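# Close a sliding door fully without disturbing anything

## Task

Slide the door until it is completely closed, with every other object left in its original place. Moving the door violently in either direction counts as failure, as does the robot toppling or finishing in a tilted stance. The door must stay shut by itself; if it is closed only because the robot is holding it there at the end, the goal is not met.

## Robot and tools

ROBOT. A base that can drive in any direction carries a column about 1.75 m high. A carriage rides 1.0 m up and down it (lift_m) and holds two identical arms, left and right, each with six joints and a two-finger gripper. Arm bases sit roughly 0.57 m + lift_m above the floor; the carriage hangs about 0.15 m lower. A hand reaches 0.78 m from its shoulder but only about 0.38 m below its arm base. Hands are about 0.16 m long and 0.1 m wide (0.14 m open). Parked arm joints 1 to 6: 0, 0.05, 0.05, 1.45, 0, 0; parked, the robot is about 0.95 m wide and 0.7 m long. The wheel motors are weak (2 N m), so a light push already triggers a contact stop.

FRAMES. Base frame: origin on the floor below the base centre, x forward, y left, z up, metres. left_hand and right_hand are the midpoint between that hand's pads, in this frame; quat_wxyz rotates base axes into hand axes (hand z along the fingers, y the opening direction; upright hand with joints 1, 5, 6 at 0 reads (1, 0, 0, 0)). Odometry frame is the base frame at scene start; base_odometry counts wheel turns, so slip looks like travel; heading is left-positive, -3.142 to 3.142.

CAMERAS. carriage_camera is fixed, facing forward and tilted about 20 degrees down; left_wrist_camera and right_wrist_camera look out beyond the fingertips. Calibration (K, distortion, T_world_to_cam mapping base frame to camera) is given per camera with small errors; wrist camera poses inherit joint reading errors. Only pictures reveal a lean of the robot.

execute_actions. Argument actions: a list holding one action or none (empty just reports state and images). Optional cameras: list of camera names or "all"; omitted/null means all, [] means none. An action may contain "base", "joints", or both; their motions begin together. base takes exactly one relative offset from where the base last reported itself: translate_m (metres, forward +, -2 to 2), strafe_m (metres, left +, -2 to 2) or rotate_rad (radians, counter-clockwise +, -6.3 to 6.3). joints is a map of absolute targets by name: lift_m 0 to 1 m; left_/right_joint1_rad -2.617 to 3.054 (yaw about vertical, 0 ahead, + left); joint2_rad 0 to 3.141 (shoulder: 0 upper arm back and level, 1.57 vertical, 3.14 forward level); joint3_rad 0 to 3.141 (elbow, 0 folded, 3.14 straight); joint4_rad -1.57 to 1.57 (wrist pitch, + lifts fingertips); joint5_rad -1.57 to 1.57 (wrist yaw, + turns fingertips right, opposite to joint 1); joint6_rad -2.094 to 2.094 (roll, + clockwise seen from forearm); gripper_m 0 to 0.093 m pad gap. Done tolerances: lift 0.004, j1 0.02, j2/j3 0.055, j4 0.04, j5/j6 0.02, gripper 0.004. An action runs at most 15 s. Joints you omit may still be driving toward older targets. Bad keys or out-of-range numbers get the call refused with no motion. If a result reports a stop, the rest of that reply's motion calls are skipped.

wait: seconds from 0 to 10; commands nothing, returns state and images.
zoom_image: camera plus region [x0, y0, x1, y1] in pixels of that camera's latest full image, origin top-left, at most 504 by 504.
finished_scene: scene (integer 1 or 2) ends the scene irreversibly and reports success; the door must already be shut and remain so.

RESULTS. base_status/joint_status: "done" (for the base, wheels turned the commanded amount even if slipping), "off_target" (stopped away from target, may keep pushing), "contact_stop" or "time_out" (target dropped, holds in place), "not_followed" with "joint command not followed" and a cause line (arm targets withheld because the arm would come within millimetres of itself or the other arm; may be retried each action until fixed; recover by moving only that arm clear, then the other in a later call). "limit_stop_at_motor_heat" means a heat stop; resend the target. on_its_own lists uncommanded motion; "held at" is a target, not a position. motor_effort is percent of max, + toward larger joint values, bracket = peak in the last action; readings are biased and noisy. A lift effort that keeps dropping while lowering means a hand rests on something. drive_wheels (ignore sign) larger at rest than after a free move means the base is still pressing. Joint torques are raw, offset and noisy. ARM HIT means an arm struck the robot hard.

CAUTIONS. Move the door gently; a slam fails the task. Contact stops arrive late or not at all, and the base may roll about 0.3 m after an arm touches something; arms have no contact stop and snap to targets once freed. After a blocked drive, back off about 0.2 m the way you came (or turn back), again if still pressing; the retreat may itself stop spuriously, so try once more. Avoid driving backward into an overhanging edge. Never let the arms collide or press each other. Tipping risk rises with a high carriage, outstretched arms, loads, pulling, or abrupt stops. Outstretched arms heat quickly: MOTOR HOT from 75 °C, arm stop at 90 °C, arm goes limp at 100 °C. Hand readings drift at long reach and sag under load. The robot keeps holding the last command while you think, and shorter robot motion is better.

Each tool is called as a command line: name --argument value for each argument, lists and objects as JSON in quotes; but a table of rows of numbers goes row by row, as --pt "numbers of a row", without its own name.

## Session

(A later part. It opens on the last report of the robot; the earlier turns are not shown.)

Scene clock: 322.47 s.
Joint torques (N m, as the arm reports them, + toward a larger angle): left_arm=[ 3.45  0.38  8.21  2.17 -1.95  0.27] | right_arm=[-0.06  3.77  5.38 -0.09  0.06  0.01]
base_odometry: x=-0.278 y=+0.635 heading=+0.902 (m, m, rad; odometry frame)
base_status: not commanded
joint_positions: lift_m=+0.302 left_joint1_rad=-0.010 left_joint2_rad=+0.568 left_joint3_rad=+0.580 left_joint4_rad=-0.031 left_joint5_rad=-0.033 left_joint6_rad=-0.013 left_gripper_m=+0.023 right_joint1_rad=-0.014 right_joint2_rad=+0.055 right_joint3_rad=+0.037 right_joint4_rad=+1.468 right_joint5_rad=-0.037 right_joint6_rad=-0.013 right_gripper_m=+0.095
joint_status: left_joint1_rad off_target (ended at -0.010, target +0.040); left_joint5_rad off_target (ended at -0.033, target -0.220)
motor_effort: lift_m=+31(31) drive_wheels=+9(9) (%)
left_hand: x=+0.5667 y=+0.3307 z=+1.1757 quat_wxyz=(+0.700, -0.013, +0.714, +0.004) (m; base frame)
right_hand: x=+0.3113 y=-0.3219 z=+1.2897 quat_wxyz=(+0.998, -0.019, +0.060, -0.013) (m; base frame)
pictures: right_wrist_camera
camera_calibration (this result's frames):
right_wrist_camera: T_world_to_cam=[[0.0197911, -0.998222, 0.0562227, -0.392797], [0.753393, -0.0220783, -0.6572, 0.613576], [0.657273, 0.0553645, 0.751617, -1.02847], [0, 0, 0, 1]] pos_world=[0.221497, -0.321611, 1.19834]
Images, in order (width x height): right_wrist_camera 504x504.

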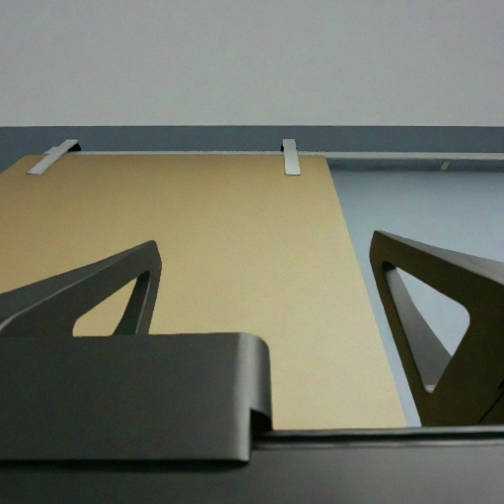

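execute_actions --actions '[{"joints": {"left_joint1_rad": -0.005, "left_joint5_rad": -0.045, "left_gripper_m": 0.093}}]' --cameras '["left_wrist_camera"]'

execute_actions --actions '[{"base": {"translate_m": -0.1}}]'

Scene clock: 331.73 s.
Joint torques (N m, as the arm reports them, + toward a larger angle): left_arm=[ 0.33  0.38  8.18  2.16 -0.15  0.19] | right_arm=[-0.05  3.78  5.31 -0.1   0.05  0.01]
base_odometry: x=-0.278 y=+0.635 heading=+0.902 (m, m, rad; odometry frame)
base_status: not commanded
joint_positions: lift_m=+0.302 left_joint1_rad=-0.010 left_joint2_rad=+0.568 left_joint3_rad=+0.580 left_joint4_rad=-0.031 left_joint5_rad=-0.037 left_joint6_rad=-0.008 left_gripper_m=+0.093 right_joint1_rad=-0.014 right_joint2_rad=+0.055 right_joint3_rad=+0.037 right_joint4_rad=+1.468 right_joint5_rad=-0.037 right_joint6_rad=-0.013 right_gripper_m=+0.095
joint_status: all done
motor_effort: lift_m=+31(31) drive_wheels=+6(10) (%)
left_hand: x=+0.5667 y=+0.3312 z=+1.1757 quat_wxyz=(+0.700, -0.012, +0.714, +0.007) (m; base frame)
right_hand: x=+0.3113 y=-0.3219 z=+1.2897 quat_wxyz=(+0.998, -0.019, +0.060, -0.013) (m; base frame)
pictures: left_wrist_camera
camera_calibration (this result's frames):
left_wrist_camera: T_world_to_cam=[[0.0630643, -0.997991, 0.00602971, 0.284277], [-0.612587, -0.0434784, -0.789206, 1.29758], [0.787883, 0.046077, -0.614099, 0.387117], [0, 0, 0, 1]] pos_world=[0.47195, 0.322286, 1.26007]
Images, in order (width x height): left_wrist_camera 504x504.

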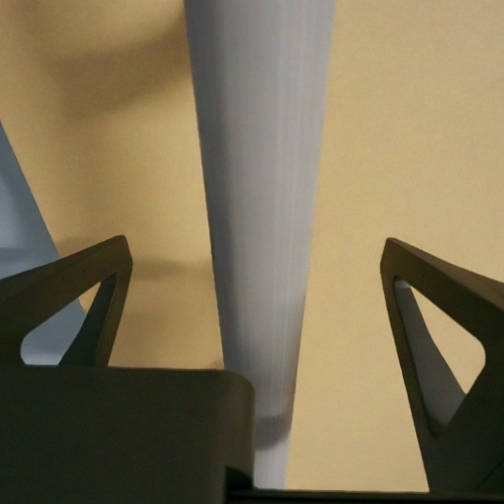

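Scene clock: 333.37 s.
Joint torques (N m, as the arm reports them, + toward a larger angle): left_arm=[ 0.34  0.39  8.27  2.16 -0.15  0.21] | right_arm=[-0.07  3.82  5.37 -0.1   0.05  0.01]
base_odometry: x=-0.340 y=+0.557 heading=+0.902 (m, m, rad; odometry frame)
base_status: done
joint_positions: lift_m=+0.302 left_joint1_rad=-0.010 left_joint2_rad=+0.568 left_joint3_rad=+0.580 left_joint4_rad=-0.032 left_joint5_rad=-0.037 left_joint6_rad=-0.008 left_gripper_m=+0.093 right_joint1_rad=-0.014 right_joint2_rad=+0.055 right_joint3_rad=+0.037 right_joint4_rad=+1.468 right_joint5_rad=-0.037 right_joint6_rad=-0.013 right_gripper_m=+0.095
joint_status: not commanded
motor_effort: lift_m=+31(32) drive_wheels=-3(39) (%)
left_hand: x=+0.5667 y=+0.3314 z=+1.1756 quat_wxyz=(+0.700, -0.012, +0.714, +0.007) (m; base frame)
right_hand: x=+0.3113 y=-0.3219 z=+1.2897 quat_wxyz=(+0.998, -0.019, +0.060, -0.013) (m; base frame)
pictures: carriage_camera, left_wrist_camera, right_wrist_camera
camera_calibration (this result's frames):
left_wrist_camera: T_world_to_cam=[[0.0638278, -0.997943, 0.00598691, 0.28401], [-0.612855, -0.0439311, -0.788973, 1.29754], [0.787613, 0.0466894, -0.614398, 0.38736], [0, 0, 0, 1]] pos_world=[0.471984, 0.322343, 1.26001]
right_wrist_camera: T_world_to_cam=[[0.0197911, -0.998222, 0.0562227, -0.392797], [0.753393, -0.0220783, -0.6572, 0.613576], [0.657273, 0.0553645, 0.751617, -1.02847], [0, 0, 0, 1]] pos_world=[0.221497, -0.321611, 1.19834]
Images, in order (width x height): carriage_camera 504x504, left_wrist_camera 504x504, right_wrist_camera 504x504.

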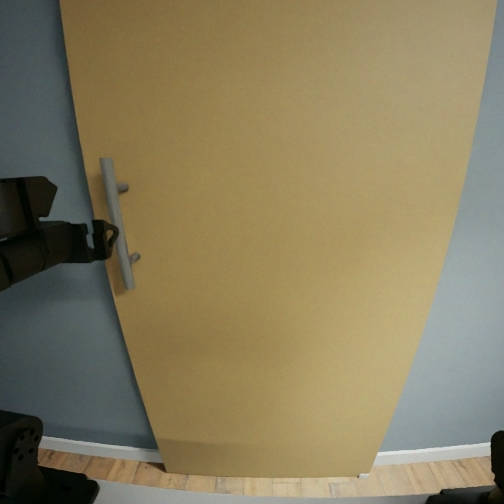

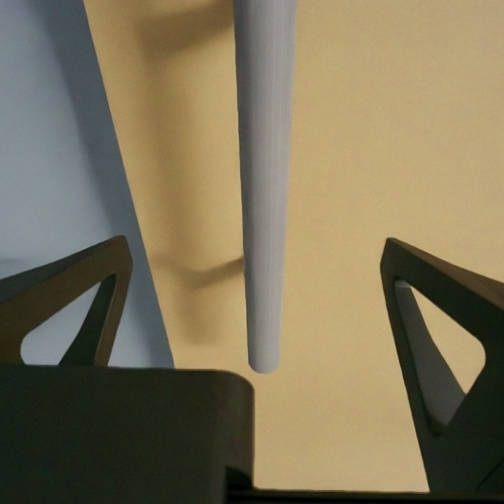

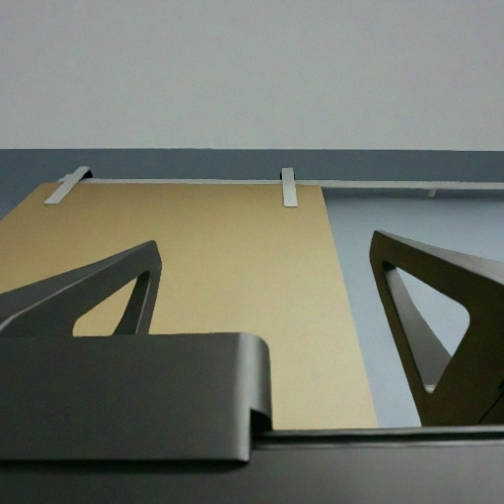

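The hand is clear of the handle, so I'll check that the door stays shut without the robot holding it.

wait --seconds 5

zoom_image --camera "right_wrist_camera" --region '[25, 155, 125, 210]'

Scene clock: 343.83 s.
Joint torques (N m, as the arm reports them, + toward a larger angle): left_arm=[ 0.35  0.36  8.2   2.16 -0.15  0.21] | right_arm=[-0.01  3.76  5.36 -0.09  0.05  0.02]
base_odometry: x=-0.340 y=+0.557 heading=+0.902 (m, m, rad; odometry frame)
base_status: done
joint_positions: lift_m=+0.302 left_joint1_rad=-0.010 left_joint2_rad=+0.568 left_joint3_rad=+0.580 left_joint4_rad=-0.032 left_joint5_rad=-0.037 left_joint6_rad=-0.008 left_gripper_m=+0.093 right_joint1_rad=-0.014 right_joint2_rad=+0.055 right_joint3_rad=+0.037 right_joint4_rad=+1.468 right_joint5_rad=-0.037 right_joint6_rad=-0.013 right_gripper_m=+0.095
joint_status: not commanded
motor_effort: lift_m=+31(32) drive_wheels=-2(39) (%)
left_hand: x=+0.5667 y=+0.3314 z=+1.1756 quat_wxyz=(+0.700, -0.012, +0.714, +0.007) (m; base frame)
right_hand: x=+0.3113 y=-0.3219 z=+1.2897 quat_wxyz=(+0.998, -0.019, +0.060, -0.013) (m; base frame)
wait: 5.00 s; at rest from the start
pictures: carriage_camera, left_wrist_camera, right_wrist_camera
camera_calibration (this result's frames):
left_wrist_camera: T_world_to_cam=[[0.0638278, -0.997943, 0.00598691, 0.28401], [-0.612855, -0.0439311, -0.788973, 1.29754], [0.787613, 0.0466894, -0.614398, 0.38736], [0, 0, 0, 1]] pos_world=[0.471984, 0.322343, 1.26001]
right_wrist_camera: T_world_to_cam=[[0.0197911, -0.998222, 0.0562227, -0.392797], [0.753393, -0.0220783, -0.6572, 0.613576], [0.657273, 0.0553645, 0.751617, -1.02847], [0, 0, 0, 1]] pos_world=[0.221497, -0.321611, 1.19834]
Images, in order (width x height): carriage_camera 504x504, left_wrist_camera 504x504, right_wrist_camera 504x504.

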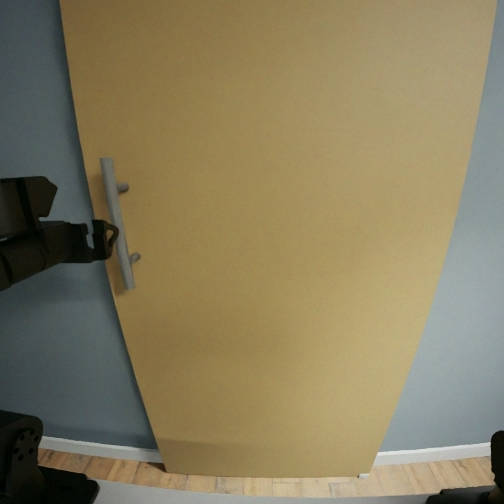

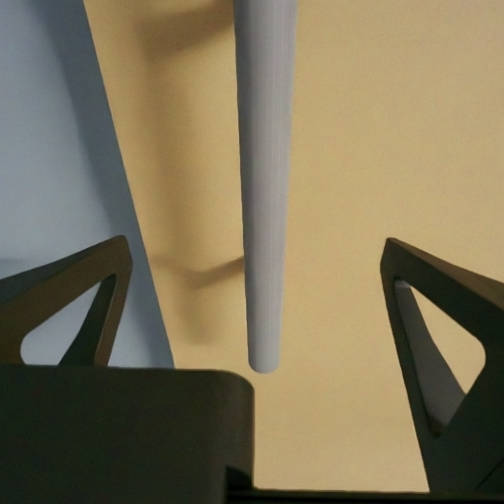

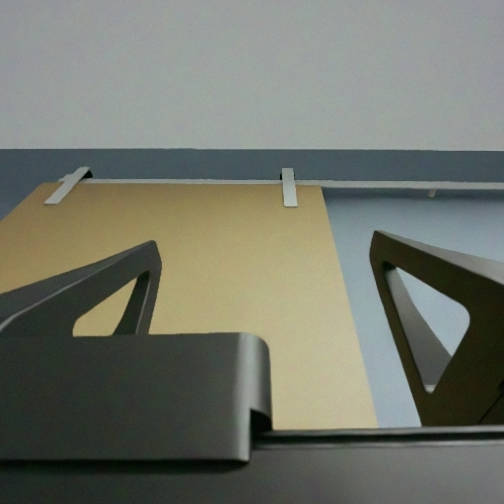

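Region (25, 155, 125, 210) of right_wrist_camera's 504x504 image, scaled by 5.040, with more detail than that image has; it fills the top 277 rows of this view, and the rest is white.

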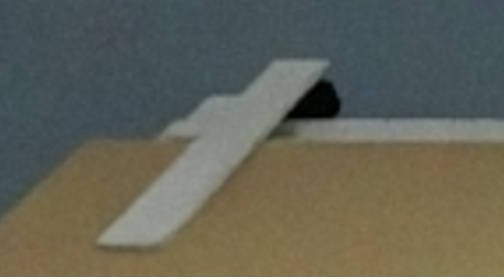

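The door is against its rail stop and hasn't moved since I let go, so I'm ending scene 1.

finished_scene --scene 1

The scene is finished: the task was done.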